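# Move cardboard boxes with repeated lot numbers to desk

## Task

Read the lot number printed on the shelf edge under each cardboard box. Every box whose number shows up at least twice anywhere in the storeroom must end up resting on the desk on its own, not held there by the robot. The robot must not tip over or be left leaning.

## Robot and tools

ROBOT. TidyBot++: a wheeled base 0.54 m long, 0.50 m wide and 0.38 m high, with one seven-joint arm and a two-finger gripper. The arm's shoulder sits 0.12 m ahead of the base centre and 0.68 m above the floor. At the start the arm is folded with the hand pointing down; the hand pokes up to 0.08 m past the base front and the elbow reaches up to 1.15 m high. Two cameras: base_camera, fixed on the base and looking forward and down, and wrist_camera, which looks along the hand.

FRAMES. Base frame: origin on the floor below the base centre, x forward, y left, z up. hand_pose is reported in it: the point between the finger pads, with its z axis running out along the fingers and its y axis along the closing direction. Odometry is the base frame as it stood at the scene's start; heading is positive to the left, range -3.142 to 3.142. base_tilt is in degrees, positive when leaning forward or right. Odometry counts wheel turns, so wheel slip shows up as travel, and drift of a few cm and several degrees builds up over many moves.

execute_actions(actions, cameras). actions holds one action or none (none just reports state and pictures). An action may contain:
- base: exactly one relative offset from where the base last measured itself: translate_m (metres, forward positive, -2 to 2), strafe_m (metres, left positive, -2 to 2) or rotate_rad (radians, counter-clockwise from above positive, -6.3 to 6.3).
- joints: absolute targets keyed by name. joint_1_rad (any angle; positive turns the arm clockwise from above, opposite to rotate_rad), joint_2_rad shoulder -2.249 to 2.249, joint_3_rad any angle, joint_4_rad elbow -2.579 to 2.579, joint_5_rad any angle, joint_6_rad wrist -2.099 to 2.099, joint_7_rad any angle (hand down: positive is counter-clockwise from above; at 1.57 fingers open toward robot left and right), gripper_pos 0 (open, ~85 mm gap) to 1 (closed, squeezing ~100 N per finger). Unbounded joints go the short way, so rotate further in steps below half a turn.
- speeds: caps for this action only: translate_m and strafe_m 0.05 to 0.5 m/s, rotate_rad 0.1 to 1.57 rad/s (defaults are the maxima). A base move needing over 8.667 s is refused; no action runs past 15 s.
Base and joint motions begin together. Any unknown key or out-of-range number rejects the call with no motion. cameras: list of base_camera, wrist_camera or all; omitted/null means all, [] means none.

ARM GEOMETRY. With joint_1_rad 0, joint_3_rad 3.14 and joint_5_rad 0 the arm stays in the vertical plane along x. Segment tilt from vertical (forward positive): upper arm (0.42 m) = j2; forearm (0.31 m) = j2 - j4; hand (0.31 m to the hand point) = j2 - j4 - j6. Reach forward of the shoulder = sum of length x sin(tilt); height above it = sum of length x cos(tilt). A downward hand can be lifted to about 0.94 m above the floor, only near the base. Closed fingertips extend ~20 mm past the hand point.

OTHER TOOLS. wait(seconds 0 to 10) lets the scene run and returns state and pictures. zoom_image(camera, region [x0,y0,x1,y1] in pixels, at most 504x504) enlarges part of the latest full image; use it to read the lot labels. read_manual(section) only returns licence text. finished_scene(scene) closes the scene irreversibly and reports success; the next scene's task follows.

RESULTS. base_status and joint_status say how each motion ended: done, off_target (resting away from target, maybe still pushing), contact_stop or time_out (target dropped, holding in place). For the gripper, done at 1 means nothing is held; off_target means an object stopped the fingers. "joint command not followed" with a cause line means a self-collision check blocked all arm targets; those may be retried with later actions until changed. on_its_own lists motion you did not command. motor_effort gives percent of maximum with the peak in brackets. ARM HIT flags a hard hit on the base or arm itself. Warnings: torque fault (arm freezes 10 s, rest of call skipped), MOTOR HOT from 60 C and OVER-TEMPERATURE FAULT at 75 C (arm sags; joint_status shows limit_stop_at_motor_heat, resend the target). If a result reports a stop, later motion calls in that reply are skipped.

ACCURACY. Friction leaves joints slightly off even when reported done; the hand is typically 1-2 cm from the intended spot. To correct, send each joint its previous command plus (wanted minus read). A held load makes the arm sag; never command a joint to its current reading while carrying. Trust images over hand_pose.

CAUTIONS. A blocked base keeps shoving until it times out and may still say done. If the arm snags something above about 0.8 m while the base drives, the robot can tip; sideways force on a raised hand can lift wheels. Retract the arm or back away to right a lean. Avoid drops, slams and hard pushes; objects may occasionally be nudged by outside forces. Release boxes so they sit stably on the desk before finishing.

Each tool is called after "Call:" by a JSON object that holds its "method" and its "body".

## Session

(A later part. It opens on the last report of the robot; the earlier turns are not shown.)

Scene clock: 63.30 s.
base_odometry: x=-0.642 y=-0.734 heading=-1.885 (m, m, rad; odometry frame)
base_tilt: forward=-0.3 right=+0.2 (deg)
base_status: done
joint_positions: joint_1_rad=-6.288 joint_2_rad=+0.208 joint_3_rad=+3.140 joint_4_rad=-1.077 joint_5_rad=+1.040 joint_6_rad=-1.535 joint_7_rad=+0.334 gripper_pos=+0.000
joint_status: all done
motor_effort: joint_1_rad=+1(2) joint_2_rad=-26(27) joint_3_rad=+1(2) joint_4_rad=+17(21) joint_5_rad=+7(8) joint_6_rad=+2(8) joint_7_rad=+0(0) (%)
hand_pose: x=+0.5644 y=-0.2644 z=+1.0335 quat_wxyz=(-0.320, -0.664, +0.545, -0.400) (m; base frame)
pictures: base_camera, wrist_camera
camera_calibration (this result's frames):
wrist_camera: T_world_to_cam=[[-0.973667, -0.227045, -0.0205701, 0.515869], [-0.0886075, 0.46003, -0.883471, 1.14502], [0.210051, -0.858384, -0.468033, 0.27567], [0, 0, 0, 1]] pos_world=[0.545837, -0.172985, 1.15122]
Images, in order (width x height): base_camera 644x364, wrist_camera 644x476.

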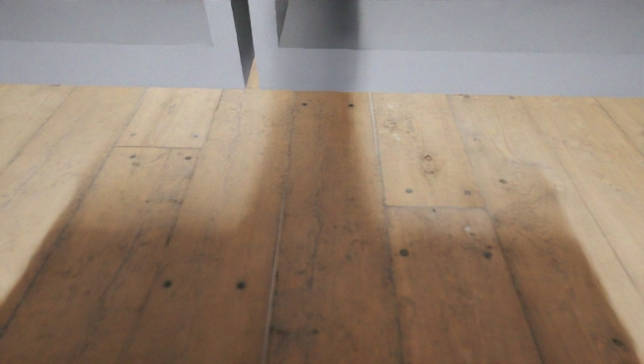

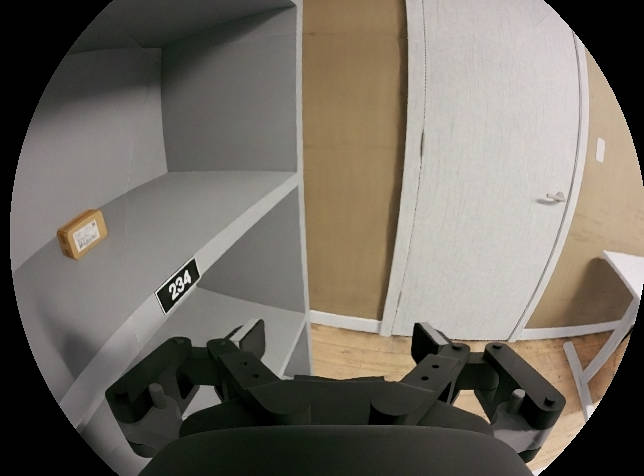

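Call:
{"method": "execute_actions", "body": {"actions": [{"base": {"translate_m": 0.27}, "joints": {"joint_2_rad": 0.165}, "speeds": {"translate_m": 0.25}}]}}

Scene clock: 65.57 s.
base_odometry: x=-0.725 y=-0.991 heading=-1.885 (m, m, rad; odometry frame)
base_tilt: forward=-0.3 right=+0.3 (deg)
base_status: done
joint_positions: joint_1_rad=-6.288 joint_2_rad=+0.169 joint_3_rad=+3.140 joint_4_rad=-1.073 joint_5_rad=+1.040 joint_6_rad=-1.536 joint_7_rad=+0.334 gripper_pos=+0.000
joint_status: all done
motor_effort: joint_1_rad=+1(1) joint_2_rad=-25(28) joint_3_rad=+1(2) joint_4_rad=+17(17) joint_5_rad=+7(8) joint_6_rad=+2(3) joint_7_rad=+0(0) (%)
hand_pose: x=+0.5501 y=-0.2645 z=+1.0523 quat_wxyz=(-0.308, -0.655, +0.552, -0.414) (m; base frame)
pictures: base_camera, wrist_camera
camera_calibration (this result's frames):
wrist_camera: T_world_to_cam=[[-0.97212, -0.225957, -0.0626597, 0.54602], [-0.0497664, 0.459954, -0.886547, 1.14236], [0.229142, -0.858712, -0.458376, 0.266588], [0, 0, 0, 1]] pos_world=[0.526562, -0.173133, 1.16916]
Images, in order (width x height): base_camera 644x364, wrist_camera 644x476.

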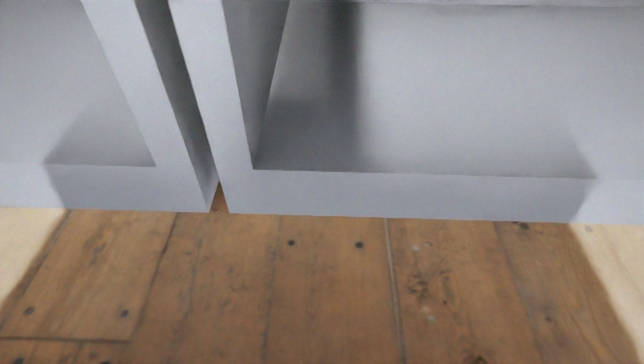

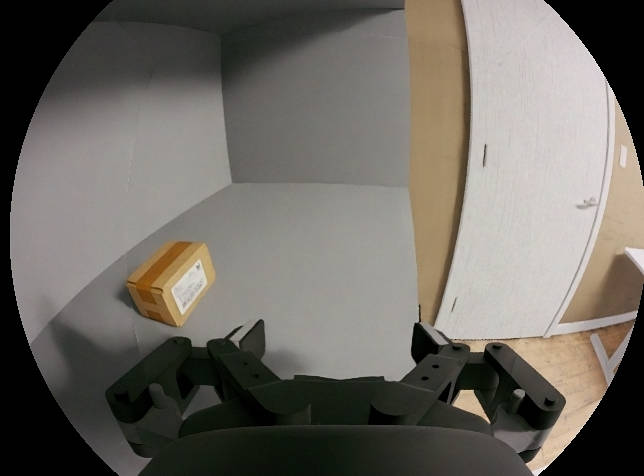

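Call:
{"method": "execute_actions", "body": {"actions": [{"base": {"translate_m": 0.165}, "speeds": {"translate_m": 0.2}}], "cameras": ["wrist_camera"]}}

Call:
{"method": "execute_actions", "body": {"actions": [{"joints": {"joint_2_rad": 0.238}}], "cameras": ["wrist_camera"]}}

Scene clock: 68.37 s.
base_odometry: x=-0.776 y=-1.148 heading=-1.884 (m, m, rad; odometry frame)
base_tilt: forward=-0.3 right=+0.2 (deg)
base_status: done
joint_positions: joint_1_rad=-6.288 joint_2_rad=+0.168 joint_3_rad=+3.140 joint_4_rad=-1.073 joint_5_rad=+1.040 joint_6_rad=-1.536 joint_7_rad=+0.334 gripper_pos=+0.000
joint_status: not commanded
motor_effort: joint_1_rad=+1(1) joint_2_rad=-25(28) joint_3_rad=+1(1) joint_4_rad=+16(17) joint_5_rad=+7(7) joint_6_rad=+3(3) joint_7_rad=+0(0) (%)
hand_pose: x=+0.5496 y=-0.2646 z=+1.0528 quat_wxyz=(-0.308, -0.655, +0.552, -0.414) (m; base frame)
pictures: wrist_camera
camera_calibration (this result's frames):
wrist_camera: T_world_to_cam=[[-0.972141, -0.225593, -0.0636429, 0.546673], [-0.0486947, 0.459962, -0.886603, 1.14227], [0.229285, -0.858803, -0.458132, 0.266559], [0, 0, 0, 1]] pos_world=[0.525947, -0.173151, 1.16965]
Images, in order (width x height): wrist_camera 644x476.

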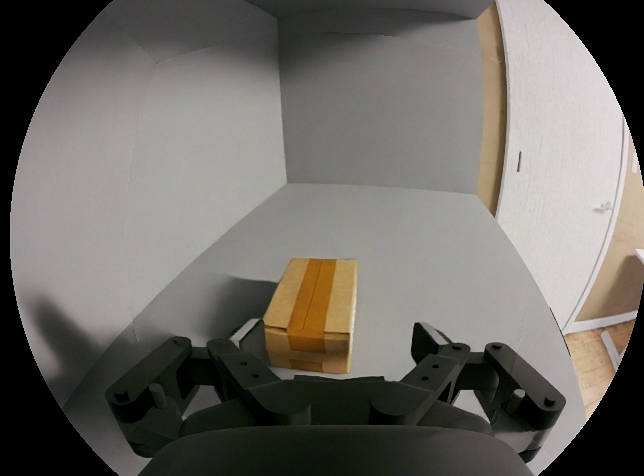

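Scene clock: 69.30 s.
base_odometry: x=-0.776 y=-1.148 heading=-1.884 (m, m, rad; odometry frame)
base_tilt: forward=-0.3 right=+0.2 (deg)
base_status: not commanded
joint_positions: joint_1_rad=-6.288 joint_2_rad=+0.224 joint_3_rad=+3.140 joint_4_rad=-1.072 joint_5_rad=+1.040 joint_6_rad=-1.536 joint_7_rad=+0.334 gripper_pos=+0.000
joint_status: all done
motor_effort: joint_1_rad=+0(0) joint_2_rad=-27(29) joint_3_rad=+1(1) joint_4_rad=+16(17) joint_5_rad=+7(7) joint_6_rad=+2(3) joint_7_rad=+0(0) (%)
hand_pose: x=+0.5698 y=-0.2645 z=+1.0284 quat_wxyz=(-0.323, -0.666, +0.544, -0.396) (m; base frame)
pictures: wrist_camera
camera_calibration (this result's frames):
wrist_camera: T_world_to_cam=[[-0.974173, -0.225603, -0.00949679, 0.510264], [-0.0978605, 0.459726, -0.882653, 1.14539], [0.203495, -0.858927, -0.46993, 0.277588], [0, 0, 0, 1]] pos_world=[0.552687, -0.173022, 1.14628]
Images, in order (width x height): wrist_camera 644x476.

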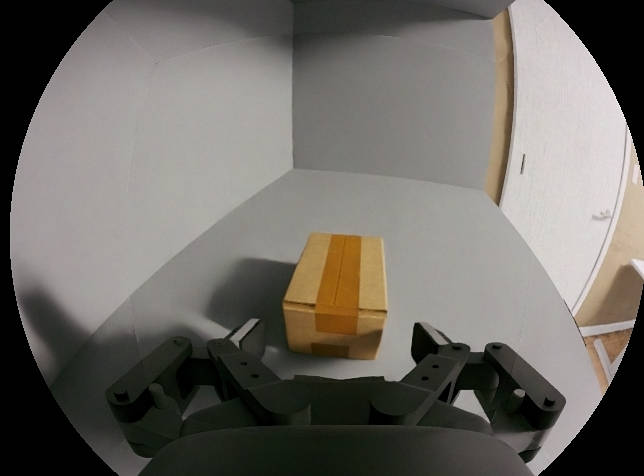

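Call:
{"method": "execute_actions", "body": {"actions": [{"base": {"strafe_m": -0.058}, "joints": {"joint_2_rad": 0.254, "joint_1_rad": -6.33}, "speeds": {"strafe_m": 0.1}}], "cameras": ["wrist_camera"]}}

Scene clock: 70.87 s.
base_odometry: x=-0.831 y=-1.130 heading=-1.884 (m, m, rad; odometry frame)
base_tilt: forward=-0.3 right=+0.3 (deg)
base_status: done
joint_positions: joint_1_rad=-6.313 joint_2_rad=+0.231 joint_3_rad=+3.140 joint_4_rad=-1.072 joint_5_rad=+1.040 joint_6_rad=-1.536 joint_7_rad=+0.334 gripper_pos=+0.000
joint_status: all done
motor_effort: joint_1_rad=+0(3) joint_2_rad=-27(28) joint_3_rad=+2(2) joint_4_rad=+16(17) joint_5_rad=+7(7) joint_6_rad=+2(2) joint_7_rad=+0(0) (%)
hand_pose: x=+0.5788 y=-0.2531 z=+1.0250 quat_wxyz=(-0.320, -0.674, +0.534, -0.397) (m; base frame)
pictures: wrist_camera
camera_calibration (this result's frames):
wrist_camera: T_world_to_cam=[[-0.968292, -0.249809, -0.00230212, 0.504654], [-0.115793, 0.456957, -0.88192, 1.14703], [0.221363, -0.85369, -0.471394, 0.276477], [0, 0, 0, 1]] pos_world=[0.560269, -0.162049, 1.14308]
Images, in order (width x height): wrist_camera 644x476.

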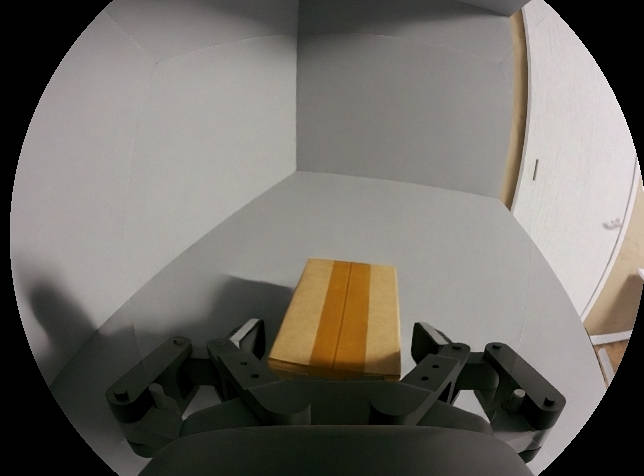

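Call:
{"method": "execute_actions", "body": {"actions": [{"joints": {"gripper_pos": 1.0}}], "cameras": ["wrist_camera"]}}

Scene clock: 72.13 s.
base_odometry: x=-0.831 y=-1.130 heading=-1.884 (m, m, rad; odometry frame)
base_tilt: forward=-0.3 right=+0.2 (deg)
base_status: not commanded
joint_positions: joint_1_rad=-6.313 joint_2_rad=+0.232 joint_3_rad=+3.140 joint_4_rad=-1.071 joint_5_rad=+1.043 joint_6_rad=-1.536 joint_7_rad=+0.334 gripper_pos=+0.335
joint_status: gripper_pos off_target (ended at +0.335, target +1.000)
motor_effort: joint_1_rad=+0(2) joint_2_rad=-26(28) joint_3_rad=+1(2) joint_4_rad=+16(17) joint_5_rad=+7(8) joint_6_rad=+3(3) joint_7_rad=+1(0) (%)
hand_pose: x=+0.5788 y=-0.2535 z=+1.0259 quat_wxyz=(-0.321, -0.673, +0.534, -0.398) (m; base frame)
pictures: wrist_camera
camera_calibration (this result's frames):
wrist_camera: T_world_to_cam=[[-0.968472, -0.249114, -0.0021358, 0.504663], [-0.115014, 0.454708, -0.883183, 1.14823], [0.220984, -0.855092, -0.469024, 0.273929], [0, 0, 0, 1]] pos_world=[0.56028, -0.162156, 1.14365]
Images, in order (width x height): wrist_camera 644x476.

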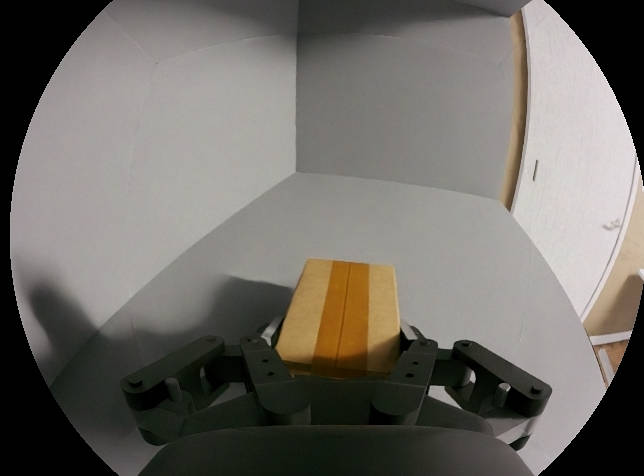

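Call:
{"method": "execute_actions", "body": {"actions": [{"joints": {"joint_2_rad": 0.15}}], "cameras": []}}

Call:
{"method": "execute_actions", "body": {"actions": [{"base": {"translate_m": -0.45}}], "cameras": ["wrist_camera"]}}

Call:
{"method": "execute_actions", "body": {"actions": [{"base": {"translate_m": -1.3}, "joints": {"joint_1_rad": -4.69, "joint_2_rad": 0.085, "joint_4_rad": -1.74, "joint_5_rad": -0.02, "joint_6_rad": -0.215, "joint_7_rad": 1.59}}]}}

Scene clock: 74.23 s.
base_odometry: x=-0.831 y=-1.130 heading=-1.884 (m, m, rad; odometry frame)
base_tilt: forward=-0.3 right=+0.2 (deg)
base_status: not commanded
joint_positions: joint_1_rad=-6.313 joint_2_rad=+0.168 joint_3_rad=+3.140 joint_4_rad=-1.071 joint_5_rad=+1.043 joint_6_rad=-1.536 joint_7_rad=+0.334 gripper_pos=+0.335
joint_status: all done
motor_effort: joint_1_rad=+0(0) joint_2_rad=-25(29) joint_3_rad=+1(2) joint_4_rad=+17(18) joint_5_rad=+8(8) joint_6_rad=+3(3) joint_7_rad=+0(0) (%)
hand_pose: x=+0.5558 y=-0.2542 z=+1.0542 quat_wxyz=(-0.303, -0.660, +0.544, -0.419) (m; base frame)
pictures: none
No camera images: the call's "cameras" was empty. Leave "cameras" out to get every camera's image.

Scene clock: 76.50 s.
base_odometry: x=-0.693 y=-0.702 heading=-1.884 (m, m, rad; odometry frame)
base_tilt: forward=-0.3 right=+0.2 (deg)
base_status: done
joint_positions: joint_1_rad=-6.313 joint_2_rad=+0.157 joint_3_rad=+3.140 joint_4_rad=-1.071 joint_5_rad=+1.043 joint_6_rad=-1.539 joint_7_rad=+0.334 gripper_pos=+0.335
joint_status: not commanded
motor_effort: joint_1_rad=+0(2) joint_2_rad=-24(29) joint_3_rad=+1(2) joint_4_rad=+17(18) joint_5_rad=+7(8) joint_6_rad=+3(4) joint_7_rad=+0(0) (%)
hand_pose: x=+0.5511 y=-0.2543 z=+1.0585 quat_wxyz=(-0.301, -0.658, +0.547, -0.422) (m; base frame)
pictures: wrist_camera
camera_calibration (this result's frames):
wrist_camera: T_world_to_cam=[[-0.966142, -0.247142, -0.074095, 0.553107], [-0.0488975, 0.457363, -0.887935, 1.14348], [0.253334, -0.854248, -0.453962, 0.261074], [0, 0, 0, 1]] pos_world=[0.524154, -0.163265, 1.17483]
Images, in order (width x height): wrist_camera 644x476.

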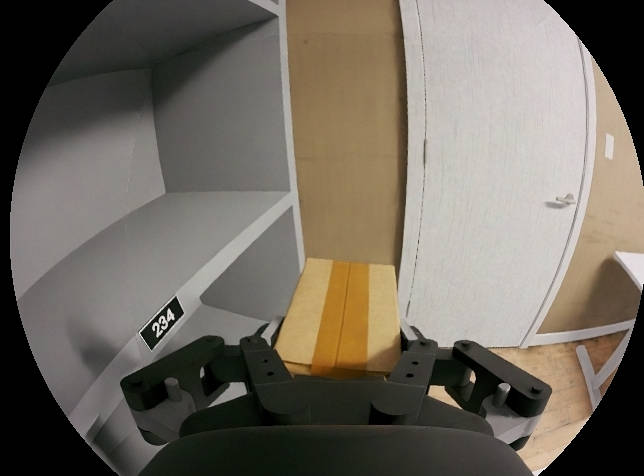

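Scene clock: 80.47 s.
base_odometry: x=-0.292 y=+0.535 heading=-1.884 (m, m, rad; odometry frame)
base_tilt: forward=-0.3 right=+0.3 (deg)
base_status: done
joint_positions: joint_1_rad=-4.708 joint_2_rad=+0.119 joint_3_rad=+3.140 joint_4_rad=-1.728 joint_5_rad=+0.001 joint_6_rad=-0.241 joint_7_rad=+1.568 gripper_pos=+0.335
joint_status: all done
motor_effort: joint_1_rad=+0(2) joint_2_rad=-27(31) joint_3_rad=+1(2) joint_4_rad=+21(22) joint_5_rad=+1(8) joint_6_rad=+8(8) joint_7_rad=+0(0) (%)
hand_pose: x=+0.1186 y=-0.6229 z=+0.8601 quat_wxyz=(-0.356, -0.610, +0.612, -0.355) (m; base frame)
pictures: base_camera, wrist_camera
camera_calibration (this result's frames):
wrist_camera: T_world_to_cam=[[-0.999681, -0.022659, -0.011113, 0.11912], [-0.00131655, 0.48656, -0.873646, 1.11502], [0.0252031, -0.873353, -0.486434, 0.00883355], [0, 0, 0, 1]] pos_world=[0.120327, -0.532108, 0.979751]
Images, in order (width x height): base_camera 644x364, wrist_camera 644x476.

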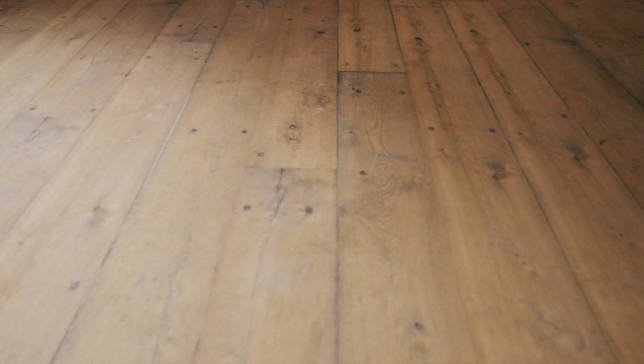

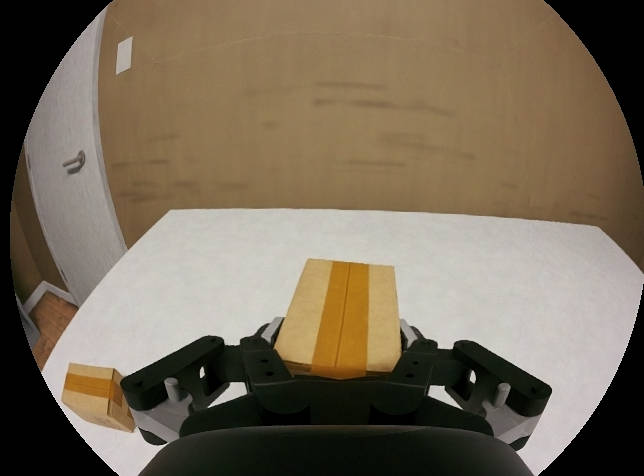

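Call:
{"method": "execute_actions", "body": {"actions": [{"joints": {"joint_2_rad": 0.372, "joint_6_rad": 0.05}}], "cameras": []}}

Call:
{"method": "execute_actions", "body": {"actions": [{"joints": {"joint_2_rad": 0.425, "joint_6_rad": 0.07}}], "cameras": []}}

Scene clock: 82.20 s.
base_odometry: x=-0.292 y=+0.535 heading=-1.884 (m, m, rad; odometry frame)
base_tilt: forward=-0.3 right=+0.2 (deg)
base_status: not commanded
joint_positions: joint_1_rad=-4.708 joint_2_rad=+0.373 joint_3_rad=+3.140 joint_4_rad=-1.735 joint_5_rad=+0.001 joint_6_rad=+0.029 joint_7_rad=+1.568 gripper_pos=+0.335
joint_status: all done
motor_effort: joint_1_rad=+0(0) joint_2_rad=-35(38) joint_3_rad=+0(0) joint_4_rad=+19(22) joint_5_rad=+1(0) joint_6_rad=+8(9) joint_7_rad=+1(0) (%)
hand_pose: x=+0.1185 y=-0.6954 z=+0.7616 quat_wxyz=(-0.358, -0.608, +0.611, -0.358) (m; base frame)
pictures: none
No camera images: the call's "cameras" was empty. Leave "cameras" out to get every camera's image.

Scene clock: 82.93 s.
base_odometry: x=-0.292 y=+0.535 heading=-1.884 (m, m, rad; odometry frame)
base_tilt: forward=-0.3 right=+0.2 (deg)
base_status: not commanded
joint_positions: joint_1_rad=-4.708 joint_2_rad=+0.389 joint_3_rad=+3.140 joint_4_rad=-1.734 joint_5_rad=+0.001 joint_6_rad=+0.059 joint_7_rad=+1.568 gripper_pos=+0.335
joint_status: all done
motor_effort: joint_1_rad=+0(0) joint_2_rad=-33(36) joint_3_rad=+0(0) joint_4_rad=+17(19) joint_5_rad=+0(0) joint_6_rad=+6(9) joint_7_rad=+0(0) (%)
hand_pose: x=+0.1185 y=-0.7012 z=+0.7585 quat_wxyz=(-0.363, -0.606, +0.608, -0.362) (m; base frame)
pictures: none
No camera images: the call's "cameras" was empty. Leave "cameras" out to get every camera's image.

Call:
{"method": "execute_actions", "body": {"actions": [{"joints": {"joint_2_rad": 0.389, "gripper_pos": 0.0}}], "cameras": []}}

Call:
{"method": "execute_actions", "body": {"actions": [{"joints": {"joint_2_rad": -0.5, "joint_4_rad": -2.0, "joint_6_rad": -0.4}}], "cameras": ["wrist_camera"]}}

Call:
{"method": "execute_actions", "body": {"actions": [{"base": {"translate_m": -1.2}, "joints": {"joint_1_rad": -2.2, "joint_2_rad": -0.7, "joint_4_rad": -2.3, "joint_6_rad": -0.2, "gripper_pos": 1.0}}], "cameras": ["wrist_camera"]}}

Scene clock: 84.47 s.
base_odometry: x=-0.292 y=+0.535 heading=-1.884 (m, m, rad; odometry frame)
base_tilt: forward=-0.3 right=+0.2 (deg)
base_status: not commanded
joint_positions: joint_1_rad=-4.708 joint_2_rad=+0.389 joint_3_rad=+3.140 joint_4_rad=-1.735 joint_5_rad=+0.001 joint_6_rad=+0.059 joint_7_rad=+1.568 gripper_pos=+0.000
joint_status: all done
motor_effort: joint_1_rad=+0(1) joint_2_rad=-34(36) joint_3_rad=+0(1) joint_4_rad=+18(20) joint_5_rad=+1(0) joint_6_rad=+8(8) joint_7_rad=+0(0) (%)
hand_pose: x=+0.1185 y=-0.7012 z=+0.7587 quat_wxyz=(-0.363, -0.606, +0.608, -0.363) (m; base frame)
pictures: none
No camera images: the call's "cameras" was empty. Leave "cameras" out to get every camera's image.

Scene clock: 86.63 s.
base_odometry: x=-0.292 y=+0.535 heading=-1.884 (m, m, rad; odometry frame)
base_tilt: forward=-0.3 right=+0.2 (deg)
base_status: not commanded
joint_positions: joint_1_rad=-4.708 joint_2_rad=-0.482 joint_3_rad=+3.140 joint_4_rad=-1.983 joint_5_rad=+0.001 joint_6_rad=-0.380 joint_7_rad=+1.568 gripper_pos=+0.000
joint_status: all done
motor_effort: joint_1_rad=+0(0) joint_2_rad=-6(36) joint_3_rad=+1(1) joint_4_rad=+22(21) joint_5_rad=+1(0) joint_6_rad=+8(8) joint_7_rad=+0(0) (%)
hand_pose: x=+0.1193 y=-0.4150 z=+0.9819 quat_wxyz=(-0.418, -0.570, +0.572, -0.416) (m; base frame)
pictures: wrist_camera
camera_calibration (this result's frames):
wrist_camera: T_world_to_cam=[[-0.999699, -0.0241184, -0.00445773, 0.118691], [-0.00289422, 0.296481, -0.955034, 1.12145], [0.0243555, -0.954734, -0.296462, 0.0294333], [0, 0, 0, 1]] pos_world=[0.121185, -0.301524, 1.08028]
Images, in order (width x height): wrist_camera 644x476.

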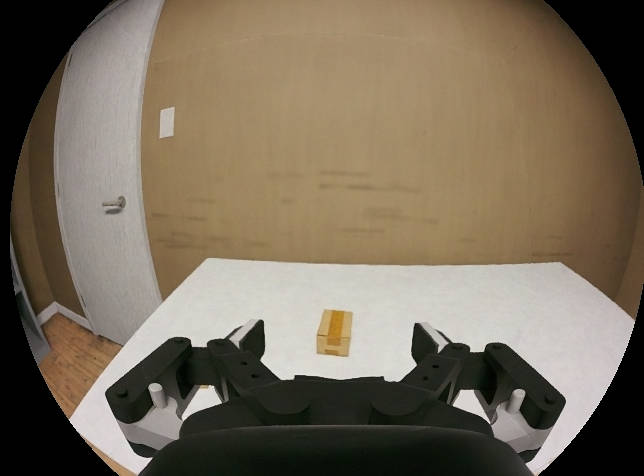

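Scene clock: 90.53 s.
base_odometry: x=+0.077 y=+1.677 heading=-1.884 (m, m, rad; odometry frame)
base_tilt: forward=-0.3 right=+0.2 (deg)
base_status: done
joint_positions: joint_1_rad=-2.225 joint_2_rad=-0.674 joint_3_rad=+3.139 joint_4_rad=-2.282 joint_5_rad=+0.000 joint_6_rad=-0.221 joint_7_rad=+1.568 gripper_pos=+0.999
joint_status: all done
motor_effort: joint_1_rad=+1(1) joint_2_rad=+0(6) joint_3_rad=+1(3) joint_4_rad=+21(22) joint_5_rad=+0(0) joint_6_rad=+8(8) joint_7_rad=+1(0) (%)
hand_pose: x=-0.0973 y=+0.2784 z=+0.9193 quat_wxyz=(-0.547, +0.350, +0.711, +0.269) (m; base frame)
pictures: wrist_camera
camera_calibration (this result's frames):
wrist_camera: T_world_to_cam=[[0.775706, 0.631085, -0.0034301, -0.0919887], [0.15349, -0.19393, -0.968933, 1.02002], [-0.612145, 0.751081, -0.247298, 0.0960901], [0, 0, 0, 1]] pos_world=[-0.0263853, 0.183694, 1.01178]
Images, in order (width x height): wrist_camera 644x476.

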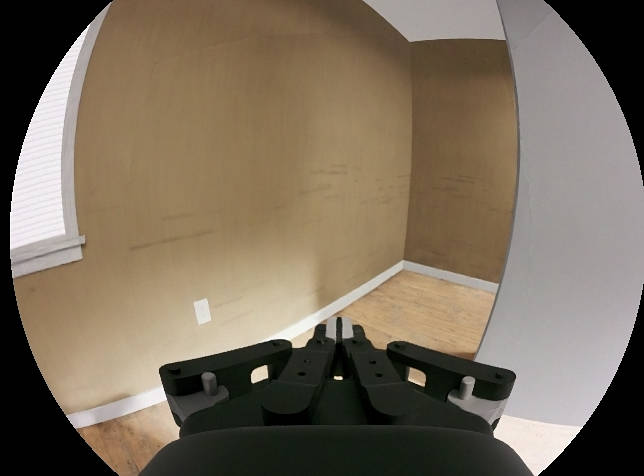

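Call:
{"method": "execute_actions", "body": {"actions": [{"base": {"translate_m": -0.48}, "joints": {"joint_1_rad": -1.4, "joint_2_rad": -0.9, "joint_4_rad": -2.3, "joint_6_rad": -0.5}}], "cameras": []}}

Call:
{"method": "execute_actions", "body": {"actions": [{"base": {"strafe_m": 1.7}, "joints": {"joint_1_rad": -0.9}}]}}

Scene clock: 93.43 s.
base_odometry: x=+0.225 y=+2.134 heading=-1.884 (m, m, rad; odometry frame)
base_tilt: forward=-0.3 right=+0.2 (deg)
base_status: done
joint_positions: joint_1_rad=-1.423 joint_2_rad=-0.876 joint_3_rad=+3.139 joint_4_rad=-2.283 joint_5_rad=+0.000 joint_6_rad=-0.479 joint_7_rad=+1.568 gripper_pos=+0.999
joint_status: all done
motor_effort: joint_1_rad=+0(0) joint_2_rad=+6(7) joint_3_rad=+2(2) joint_4_rad=+21(21) joint_5_rad=+1(1) joint_6_rad=+8(9) joint_7_rad=+0(0) (%)
hand_pose: x=+0.1586 y=+0.2802 z=+0.9059 quat_wxyz=(-0.384, +0.613, +0.529, +0.445) (m; base frame)
pictures: none
No camera images: the call's "cameras" was empty. Leave "cameras" out to get every camera's image.

Scene clock: 98.20 s.
base_odometry: x=+1.843 y=+1.611 heading=-1.884 (m, m, rad; odometry frame)
base_tilt: forward=-0.3 right=+0.2 (deg)
base_status: done
joint_positions: joint_1_rad=-0.925 joint_2_rad=-0.882 joint_3_rad=+3.139 joint_4_rad=-2.284 joint_5_rad=+0.000 joint_6_rad=-0.480 joint_7_rad=+1.568 gripper_pos=+0.999
joint_status: all done
motor_effort: joint_1_rad=+0(1) joint_2_rad=+6(8) joint_3_rad=+1(2) joint_4_rad=+21(21) joint_5_rad=+0(1) joint_6_rad=+8(8) joint_7_rad=+1(0) (%)
hand_pose: x=+0.2867 y=+0.2259 z=+0.9067 quat_wxyz=(-0.263, +0.723, +0.361, +0.527) (m; base frame)
pictures: base_camera, wrist_camera
camera_calibration (this result's frames):
wrist_camera: T_world_to_cam=[[0.815096, -0.579309, -0.0045305, -0.0936349], [-0.176307, -0.240601, -0.954477, 1.03071], [0.551847, 0.778789, -0.298249, 0.0736653], [0, 0, 0, 1]] pos_world=[0.217391, 0.136378, 1.00534]
Images, in order (width x height): base_camera 644x364, wrist_camera 644x476.

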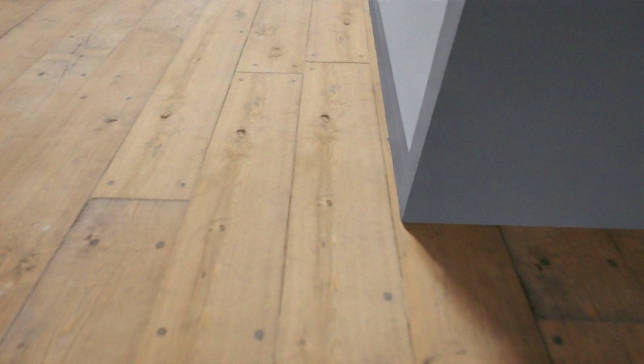

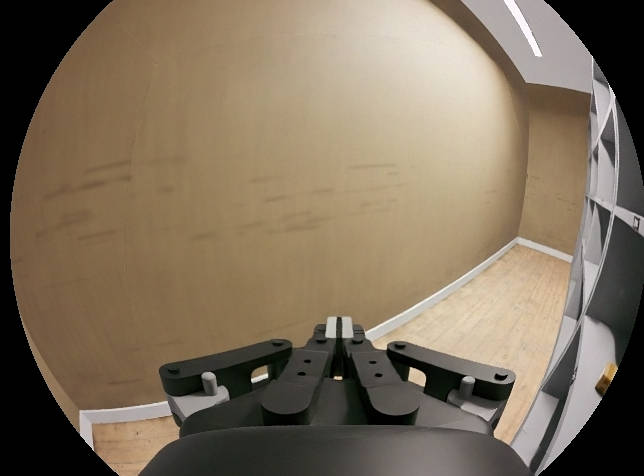

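Call:
{"method": "execute_actions", "body": {"actions": [{"base": {"strafe_m": 0.52}, "joints": {"joint_1_rad": 0.6, "joint_2_rad": -0.6, "joint_4_rad": -2.55, "joint_6_rad": -0.1}}]}}

Scene clock: 101.80 s.
base_odometry: x=+2.338 y=+1.451 heading=-1.883 (m, m, rad; odometry frame)
base_tilt: forward=-0.3 right=+0.2 (deg)
base_status: done
joint_positions: joint_1_rad=+0.575 joint_2_rad=-0.626 joint_3_rad=+3.139 joint_4_rad=-2.532 joint_5_rad=+0.000 joint_6_rad=-0.122 joint_7_rad=+1.568 gripper_pos=+0.999
joint_status: all done
motor_effort: joint_1_rad=+1(0) joint_2_rad=+0(8) joint_3_rad=+1(3) joint_4_rad=+20(21) joint_5_rad=+1(1) joint_6_rad=+8(8) joint_7_rad=+1(0) (%)
hand_pose: x=+0.3969 y=-0.1774 z=+0.7820 quat_wxyz=(+0.149, +0.814, -0.240, +0.507) (m; base frame)
pictures: base_camera, wrist_camera
camera_calibration (this result's frames):
wrist_camera: T_world_to_cam=[[-0.520102, -0.854059, -0.00879998, 0.0668619], [-0.366088, 0.232224, -0.901139, 0.951576], [0.771669, -0.465463, -0.433441, 0.087504], [0, 0, 0, 1]] pos_world=[0.315611, -0.123145, 0.896019]
Images, in order (width x height): base_camera 644x364, wrist_camera 644x476.

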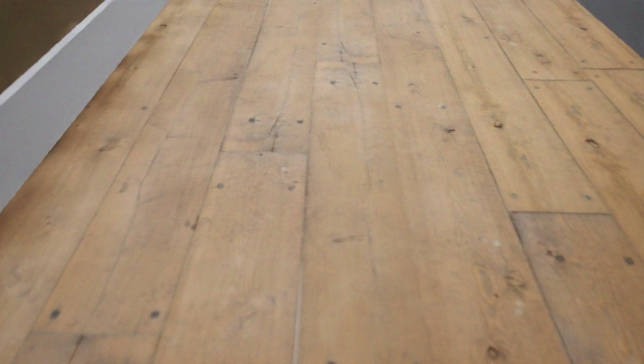

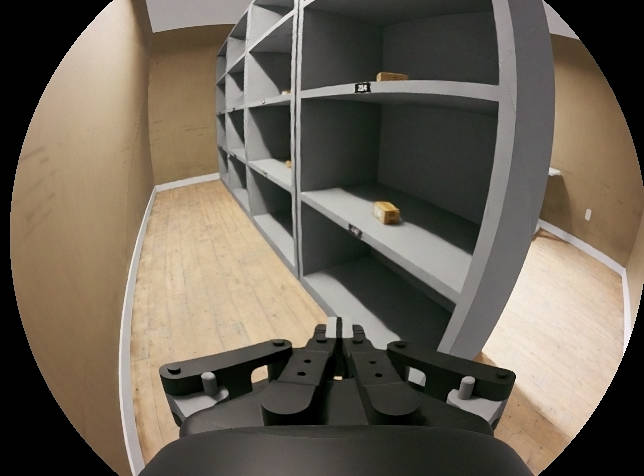

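Call:
{"method": "execute_actions", "body": {"actions": [{"base": {"translate_m": 0.68}, "joints": {"joint_1_rad": 1.59}}], "cameras": ["wrist_camera"]}}

Call:
{"method": "execute_actions", "body": {"actions": [{"base": {"translate_m": 0.94}}]}}

Scene clock: 104.80 s.
base_odometry: x=+2.129 y=+0.804 heading=-1.883 (m, m, rad; odometry frame)
base_tilt: forward=-0.3 right=+0.2 (deg)
base_status: done
joint_positions: joint_1_rad=+1.565 joint_2_rad=-0.625 joint_3_rad=+3.139 joint_4_rad=-2.534 joint_5_rad=+0.000 joint_6_rad=-0.121 joint_7_rad=+1.568 gripper_pos=+0.999
joint_status: all done
motor_effort: joint_1_rad=+0(0) joint_2_rad=+0(2) joint_3_rad=+1(2) joint_4_rad=+20(21) joint_5_rad=+1(0) joint_6_rad=+7(8) joint_7_rad=+0(0) (%)
hand_pose: x=+0.1230 y=-0.3294 z=+0.7809 quat_wxyz=(+0.372, +0.603, -0.599, +0.375) (m; base frame)
pictures: wrist_camera
camera_calibration (this result's frames):
wrist_camera: T_world_to_cam=[[-0.999408, -0.0332487, -0.00884755, 0.123939], [-0.00650477, 0.43511, -0.900354, 0.907603], [0.0337852, -0.899763, -0.435069, 0.176654], [0, 0, 0, 1]] pos_world=[0.123801, -0.23184, 0.895117]
Images, in order (width x height): wrist_camera 644x476.

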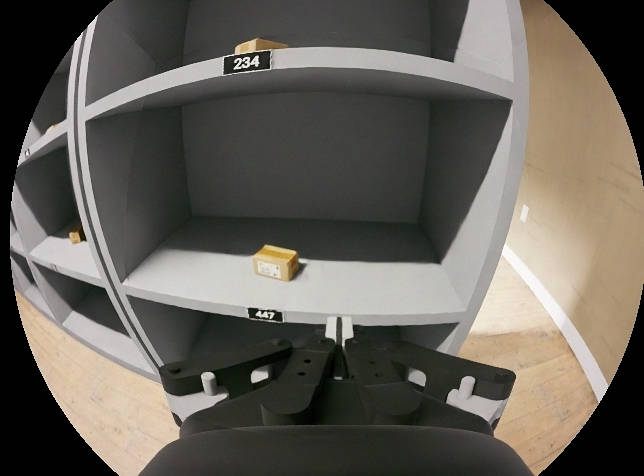

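Scene clock: 108.03 s.
base_odometry: x=+1.841 y=-0.091 heading=-1.883 (m, m, rad; odometry frame)
base_tilt: forward=-0.3 right=+0.2 (deg)
base_status: done
joint_positions: joint_1_rad=+1.565 joint_2_rad=-0.625 joint_3_rad=+3.139 joint_4_rad=-2.534 joint_5_rad=+0.000 joint_6_rad=-0.121 joint_7_rad=+1.568 gripper_pos=+0.999
joint_status: not commanded
motor_effort: joint_1_rad=+0(0) joint_2_rad=+0(1) joint_3_rad=+1(2) joint_4_rad=+20(20) joint_5_rad=+0(1) joint_6_rad=+7(8) joint_7_rad=+0(0) (%)
hand_pose: x=+0.1230 y=-0.3294 z=+0.7809 quat_wxyz=(+0.372, +0.603, -0.599, +0.375) (m; base frame)
pictures: base_camera, wrist_camera
camera_calibration (this result's frames):
wrist_camera: T_world_to_cam=[[-0.999408, -0.0332489, -0.00884728, 0.123939], [-0.00650471, 0.4351, -0.900359, 0.907608], [0.0337854, -0.899768, -0.435058, 0.176643], [0, 0, 0, 1]] pos_world=[0.123801, -0.231841, 0.895119]
Images, in order (width x height): base_camera 644x364, wrist_camera 644x476.

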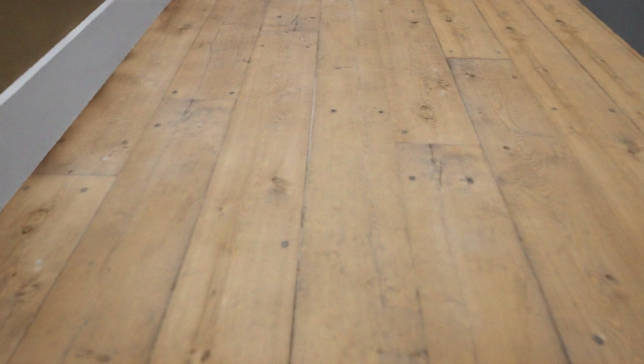

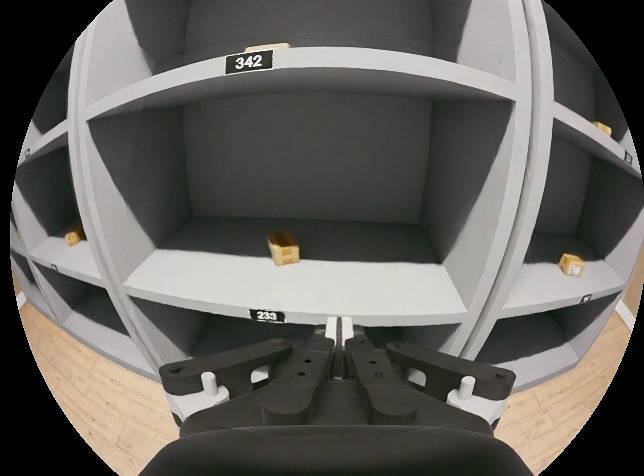

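Call:
{"method": "zoom_image", "body": {"camera": "wrist_camera", "region": [235, 295, 305, 335]}}

Call:
{"method": "execute_actions", "body": {"actions": [{"base": {"translate_m": 0.94}}], "cameras": ["wrist_camera"]}}

Call:
{"method": "execute_actions", "body": {"actions": [{"base": {"translate_m": 0.75}, "joints": {"joint_1_rad": 1.25}}]}}

Region (235, 295, 305, 335) of wrist_camera's 644x476 image, scaled by 7.200; it fills the top 288 rows of this view, and the rest is white.

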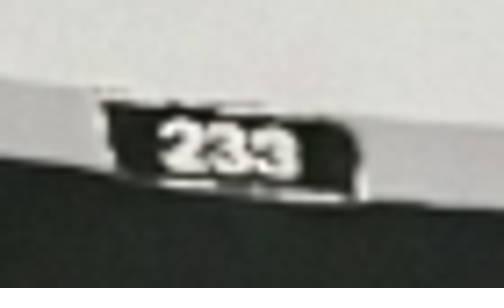

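Scene clock: 111.47 s.
base_odometry: x=+1.552 y=-0.986 heading=-1.882 (m, m, rad; odometry frame)
base_tilt: forward=-0.3 right=+0.2 (deg)
base_status: done
joint_positions: joint_1_rad=+1.565 joint_2_rad=-0.625 joint_3_rad=+3.139 joint_4_rad=-2.534 joint_5_rad=+0.000 joint_6_rad=-0.121 joint_7_rad=+1.568 gripper_pos=+0.999
joint_status: not commanded
motor_effort: joint_1_rad=+1(1) joint_2_rad=+0(0) joint_3_rad=+1(2) joint_4_rad=+20(20) joint_5_rad=+0(1) joint_6_rad=+8(8) joint_7_rad=+0(0) (%)
hand_pose: x=+0.1230 y=-0.3294 z=+0.7809 quat_wxyz=(+0.372, +0.603, -0.599, +0.375) (m; base frame)
pictures: wrist_camera
camera_calibration (this result's frames):
wrist_camera: T_world_to_cam=[[-0.999408, -0.0332489, -0.00884723, 0.123939], [-0.0065046, 0.435096, -0.900361, 0.90761], [0.0337854, -0.89977, -0.435055, 0.176636], [0, 0, 0, 1]] pos_world=[0.123801, -0.231845, 0.895119]
Images, in order (width x height): wrist_camera 644x476.

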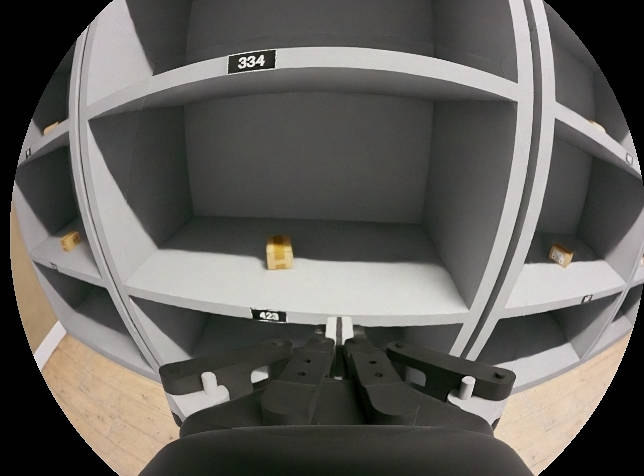

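Scene clock: 114.33 s.
base_odometry: x=+1.323 y=-1.700 heading=-1.882 (m, m, rad; odometry frame)
base_tilt: forward=-0.3 right=+0.2 (deg)
base_status: done
joint_positions: joint_1_rad=+1.275 joint_2_rad=-0.625 joint_3_rad=+3.139 joint_4_rad=-2.534 joint_5_rad=+0.000 joint_6_rad=-0.121 joint_7_rad=+1.568 gripper_pos=+0.999
joint_status: all done
motor_effort: joint_1_rad=+0(1) joint_2_rad=+0(0) joint_3_rad=+1(2) joint_4_rad=+20(21) joint_5_rad=+1(0) joint_6_rad=+8(8) joint_7_rad=+0(0) (%)
hand_pose: x=+0.2172 y=-0.3145 z=+0.7808 quat_wxyz=(+0.314, +0.683, -0.505, +0.424) (m; base frame)
pictures: base_camera, wrist_camera
camera_calibration (this result's frames):
wrist_camera: T_world_to_cam=[[-0.947942, -0.318319, -0.00885724, 0.11782], [-0.131039, 0.415277, -0.900208, 0.922335], [0.290232, -0.852184, -0.43537, 0.146284], [0, 0, 0, 1]] pos_world=[0.190092, -0.220859, 0.895024]
Images, in order (width x height): base_camera 644x364, wrist_camera 644x476.

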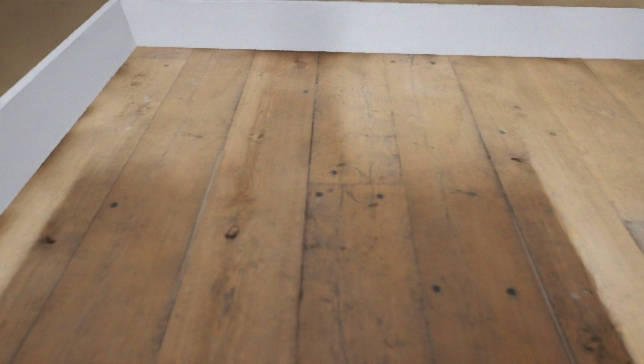

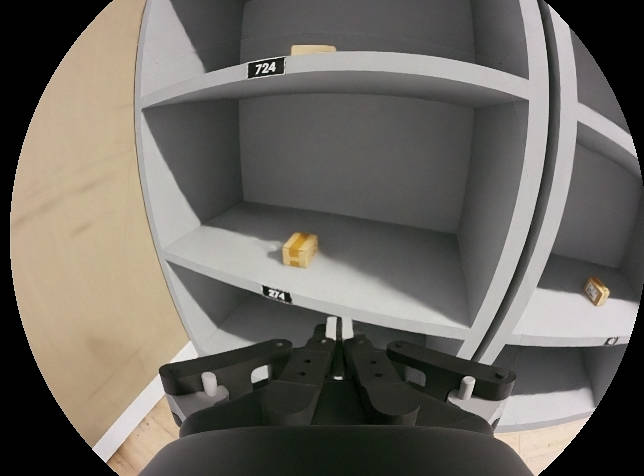

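Call:
{"method": "zoom_image", "body": {"camera": "wrist_camera", "region": [245, 275, 315, 315]}}

Region (245, 275, 315, 315) of wrist_camera's 644x476 image, scaled by 7.200; it fills the top 288 rows of this view, and the rest is white.

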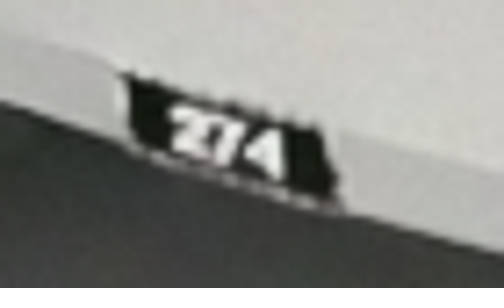

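Call:
{"method": "execute_actions", "body": {"actions": [{"base": {"translate_m": -0.72}, "joints": {"joint_1_rad": 1.59, "joint_2_rad": -0.3, "joint_6_rad": 0.1}}], "cameras": ["wrist_camera"]}}

Scene clock: 117.63 s.
base_odometry: x=+1.543 y=-1.014 heading=-1.882 (m, m, rad; odometry frame)
base_tilt: forward=-0.3 right=+0.2 (deg)
base_status: done
joint_positions: joint_1_rad=+1.565 joint_2_rad=-0.320 joint_3_rad=+3.139 joint_4_rad=-2.534 joint_5_rad=+0.000 joint_6_rad=+0.079 joint_7_rad=+1.568 gripper_pos=+0.999
joint_status: all done
motor_effort: joint_1_rad=+0(1) joint_2_rad=-7(9) joint_3_rad=+1(2) joint_4_rad=+17(20) joint_5_rad=+0(0) joint_6_rad=+7(7) joint_7_rad=+0(0) (%)
hand_pose: x=+0.1235 y=-0.3823 z=+0.7265 quat_wxyz=(+0.340, +0.621, -0.617, +0.343) (m; base frame)
pictures: wrist_camera
camera_calibration (this result's frames):
wrist_camera: T_world_to_cam=[[-0.999393, -0.0325915, -0.0122827, 0.12494], [-0.00673036, 0.526723, -0.850011, 0.880087], [0.0341727, -0.849412, -0.526622, 0.19107], [0, 0, 0, 1]] pos_world=[0.124259, -0.297192, 0.85024]
Images, in order (width x height): wrist_camera 644x476.

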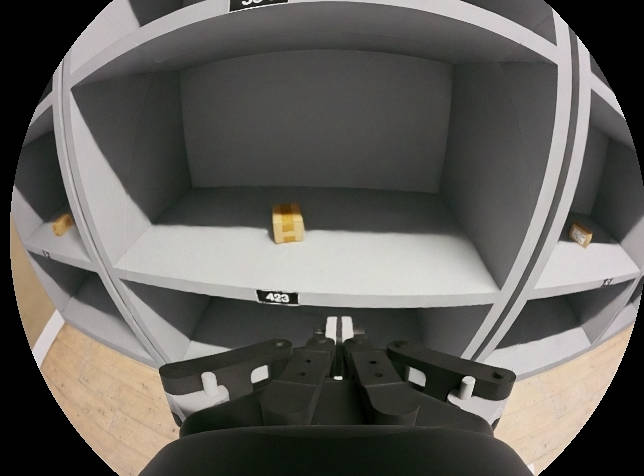

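Call:
{"method": "execute_actions", "body": {"actions": [{"base": {"translate_m": -1.45}, "joints": {"joint_1_rad": 1.99, "joint_2_rad": -0.45, "joint_4_rad": -1.3, "joint_6_rad": -1.22, "gripper_pos": 0.0}}]}}

Scene clock: 124.90 s.
base_odometry: x=+1.985 y=+0.367 heading=-1.881 (m, m, rad; odometry frame)
base_tilt: forward=-0.3 right=+0.2 (deg)
base_status: done
joint_positions: joint_1_rad=+1.964 joint_2_rad=-0.429 joint_3_rad=+3.140 joint_4_rad=-1.313 joint_5_rad=+0.000 joint_6_rad=-1.201 joint_7_rad=+1.568 gripper_pos=+0.000
joint_status: all done
motor_effort: joint_1_rad=+0(1) joint_2_rad=-3(12) joint_3_rad=+1(3) joint_4_rad=+17(22) joint_5_rad=+1(0) joint_6_rad=+7(8) joint_7_rad=+0(0) (%)
hand_pose: x=-0.0087 y=-0.3143 z=+1.1106 quat_wxyz=(+0.419, +0.480, -0.718, +0.281) (m; base frame)
pictures: base_camera, wrist_camera
camera_calibration (this result's frames):
wrist_camera: T_world_to_cam=[[-0.933692, 0.357906, -0.0111172, 0.121774], [0.182401, 0.448665, -0.874889, 1.1746], [-0.30814, -0.818904, -0.484197, 0.415111], [0, 0, 0, 1]] pos_world=[0.0273638, -0.230649, 1.22999]
Images, in order (width x height): base_camera 644x364, wrist_camera 644x476.

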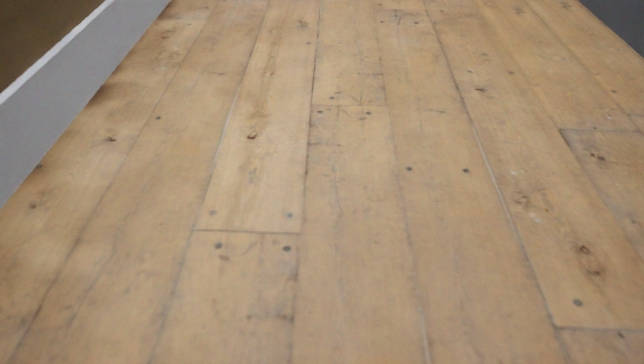

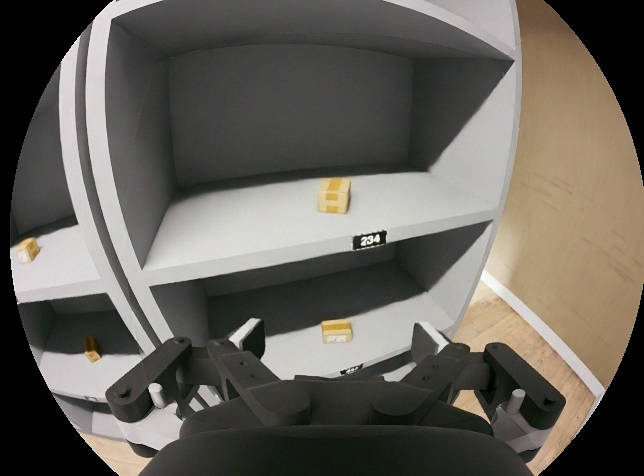

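Call:
{"method": "zoom_image", "body": {"camera": "wrist_camera", "region": [295, 165, 395, 255]}}

Region (295, 165, 395, 255) of wrist_camera's 644x476 image, scaled by 5.040; it fills the top 454 rows of this view, and the rest is white.

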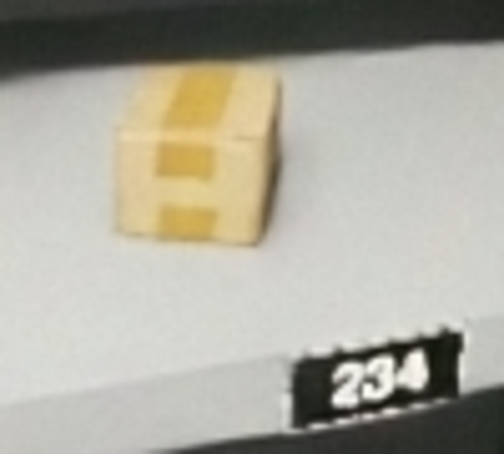

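Call:
{"method": "execute_actions", "body": {"actions": [{"base": {"strafe_m": -0.136}, "joints": {"joint_1_rad": 2.055, "joint_2_rad": -0.025, "joint_4_rad": -1.34, "joint_6_rad": -0.757}}], "cameras": ["wrist_camera"]}}

Scene clock: 127.30 s.
base_odometry: x=+1.855 y=+0.409 heading=-1.881 (m, m, rad; odometry frame)
base_tilt: forward=-0.4 right=+0.2 (deg)
base_status: done
joint_positions: joint_1_rad=+2.028 joint_2_rad=-0.021 joint_3_rad=+3.140 joint_4_rad=-1.334 joint_5_rad=+0.000 joint_6_rad=-0.776 joint_7_rad=+1.568 gripper_pos=+0.000
joint_status: all done
motor_effort: joint_1_rad=+1(2) joint_2_rad=-21(27) joint_3_rad=+1(2) joint_4_rad=+20(23) joint_5_rad=+0(1) joint_6_rad=+7(8) joint_7_rad=+0(0) (%)
hand_pose: x=-0.1282 y=-0.5085 z=+1.0282 quat_wxyz=(+0.426, +0.457, -0.734, +0.266) (m; base frame)
pictures: wrist_camera
camera_calibration (this result's frames):
wrist_camera: T_world_to_cam=[[-0.908949, 0.416729, -0.0122107, 0.113071], [0.213144, 0.439329, -0.872674, 1.20839], [-0.358304, -0.795819, -0.48815, 0.188747], [0, 0, 0, 1]] pos_world=[-0.0871558, -0.42779, 1.14805]
Images, in order (width x height): wrist_camera 644x476.

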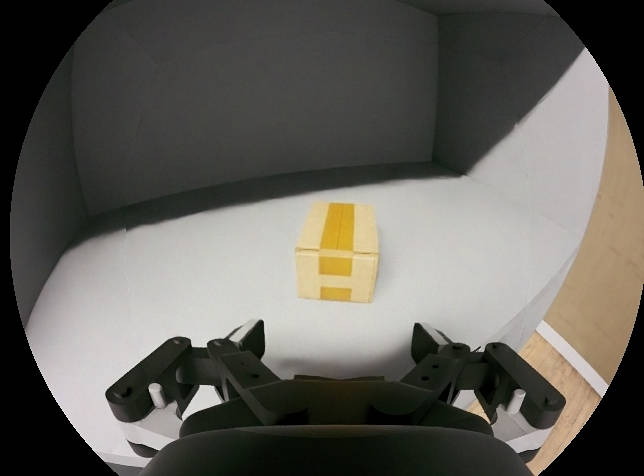

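Call:
{"method": "execute_actions", "body": {"actions": [{"joints": {"joint_2_rad": 0.212, "joint_4_rad": -1.062}}], "cameras": ["wrist_camera"]}}

Scene clock: 129.43 s.
base_odometry: x=+1.855 y=+0.409 heading=-1.881 (m, m, rad; odometry frame)
base_tilt: forward=-0.3 right=+0.3 (deg)
base_status: not commanded
joint_positions: joint_1_rad=+2.028 joint_2_rad=+0.201 joint_3_rad=+3.140 joint_4_rad=-1.079 joint_5_rad=+0.000 joint_6_rad=-0.776 joint_7_rad=+1.568 gripper_pos=+0.000
joint_status: all done
motor_effort: joint_1_rad=+0(0) joint_2_rad=-30(32) joint_3_rad=+0(0) joint_4_rad=+20(22) joint_5_rad=+1(0) joint_6_rad=+7(8) joint_7_rad=+0(0) (%)
hand_pose: x=-0.1701 y=-0.5938 z=+1.0395 quat_wxyz=(+0.438, +0.452, -0.727, +0.274) (m; base frame)
pictures: wrist_camera
camera_calibration (this result's frames):
wrist_camera: T_world_to_cam=[[-0.909106, 0.416398, -0.0117937, 0.109986], [0.200176, 0.411859, -0.888989, 1.26309], [-0.365316, -0.810546, -0.457776, 0.069878], [0, 0, 0, 1]] pos_world=[-0.127324, -0.509372, 1.15616]
Images, in order (width x height): wrist_camera 644x476.

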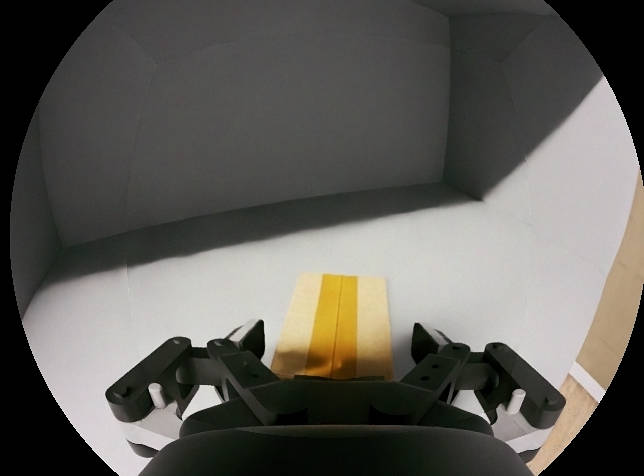

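Call:
{"method": "execute_actions", "body": {"actions": [{"joints": {"joint_2_rad": 0.242}}], "cameras": ["wrist_camera"]}}

Scene clock: 130.30 s.
base_odometry: x=+1.855 y=+0.409 heading=-1.881 (m, m, rad; odometry frame)
base_tilt: forward=-0.3 right=+0.3 (deg)
base_status: not commanded
joint_positions: joint_1_rad=+2.028 joint_2_rad=+0.222 joint_3_rad=+3.140 joint_4_rad=-1.077 joint_5_rad=+0.000 joint_6_rad=-0.776 joint_7_rad=+1.568 gripper_pos=+0.000
joint_status: all done
motor_effort: joint_1_rad=+1(1) joint_2_rad=-30(31) joint_3_rad=+1(0) joint_4_rad=+20(21) joint_5_rad=+1(1) joint_6_rad=+7(8) joint_7_rad=+0(0) (%)
hand_pose: x=-0.1734 y=-0.6006 z=+1.0266 quat_wxyz=(+0.431, +0.455, -0.731, +0.270) (m; base frame)
pictures: wrist_camera
camera_calibration (this result's frames):
wrist_camera: T_world_to_cam=[[-0.909003, 0.416606, -0.0123228, 0.110313], [0.207682, 0.427116, -0.880023, 1.2563], [-0.36136, -0.802503, -0.474772, 0.0802297], [0, 0, 0, 1]] pos_world=[-0.131643, -0.518157, 1.14502]
Images, in order (width x height): wrist_camera 644x476.

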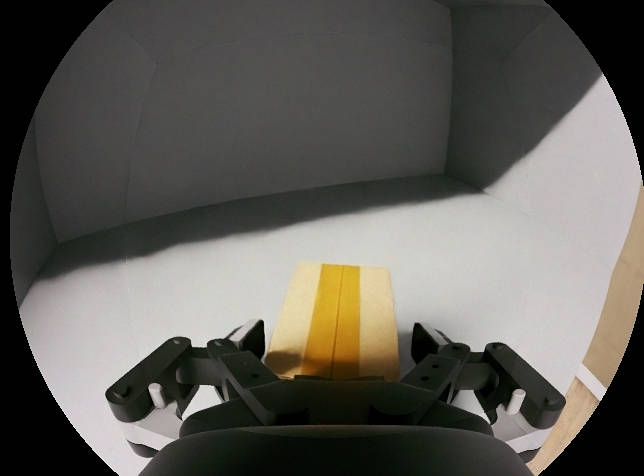

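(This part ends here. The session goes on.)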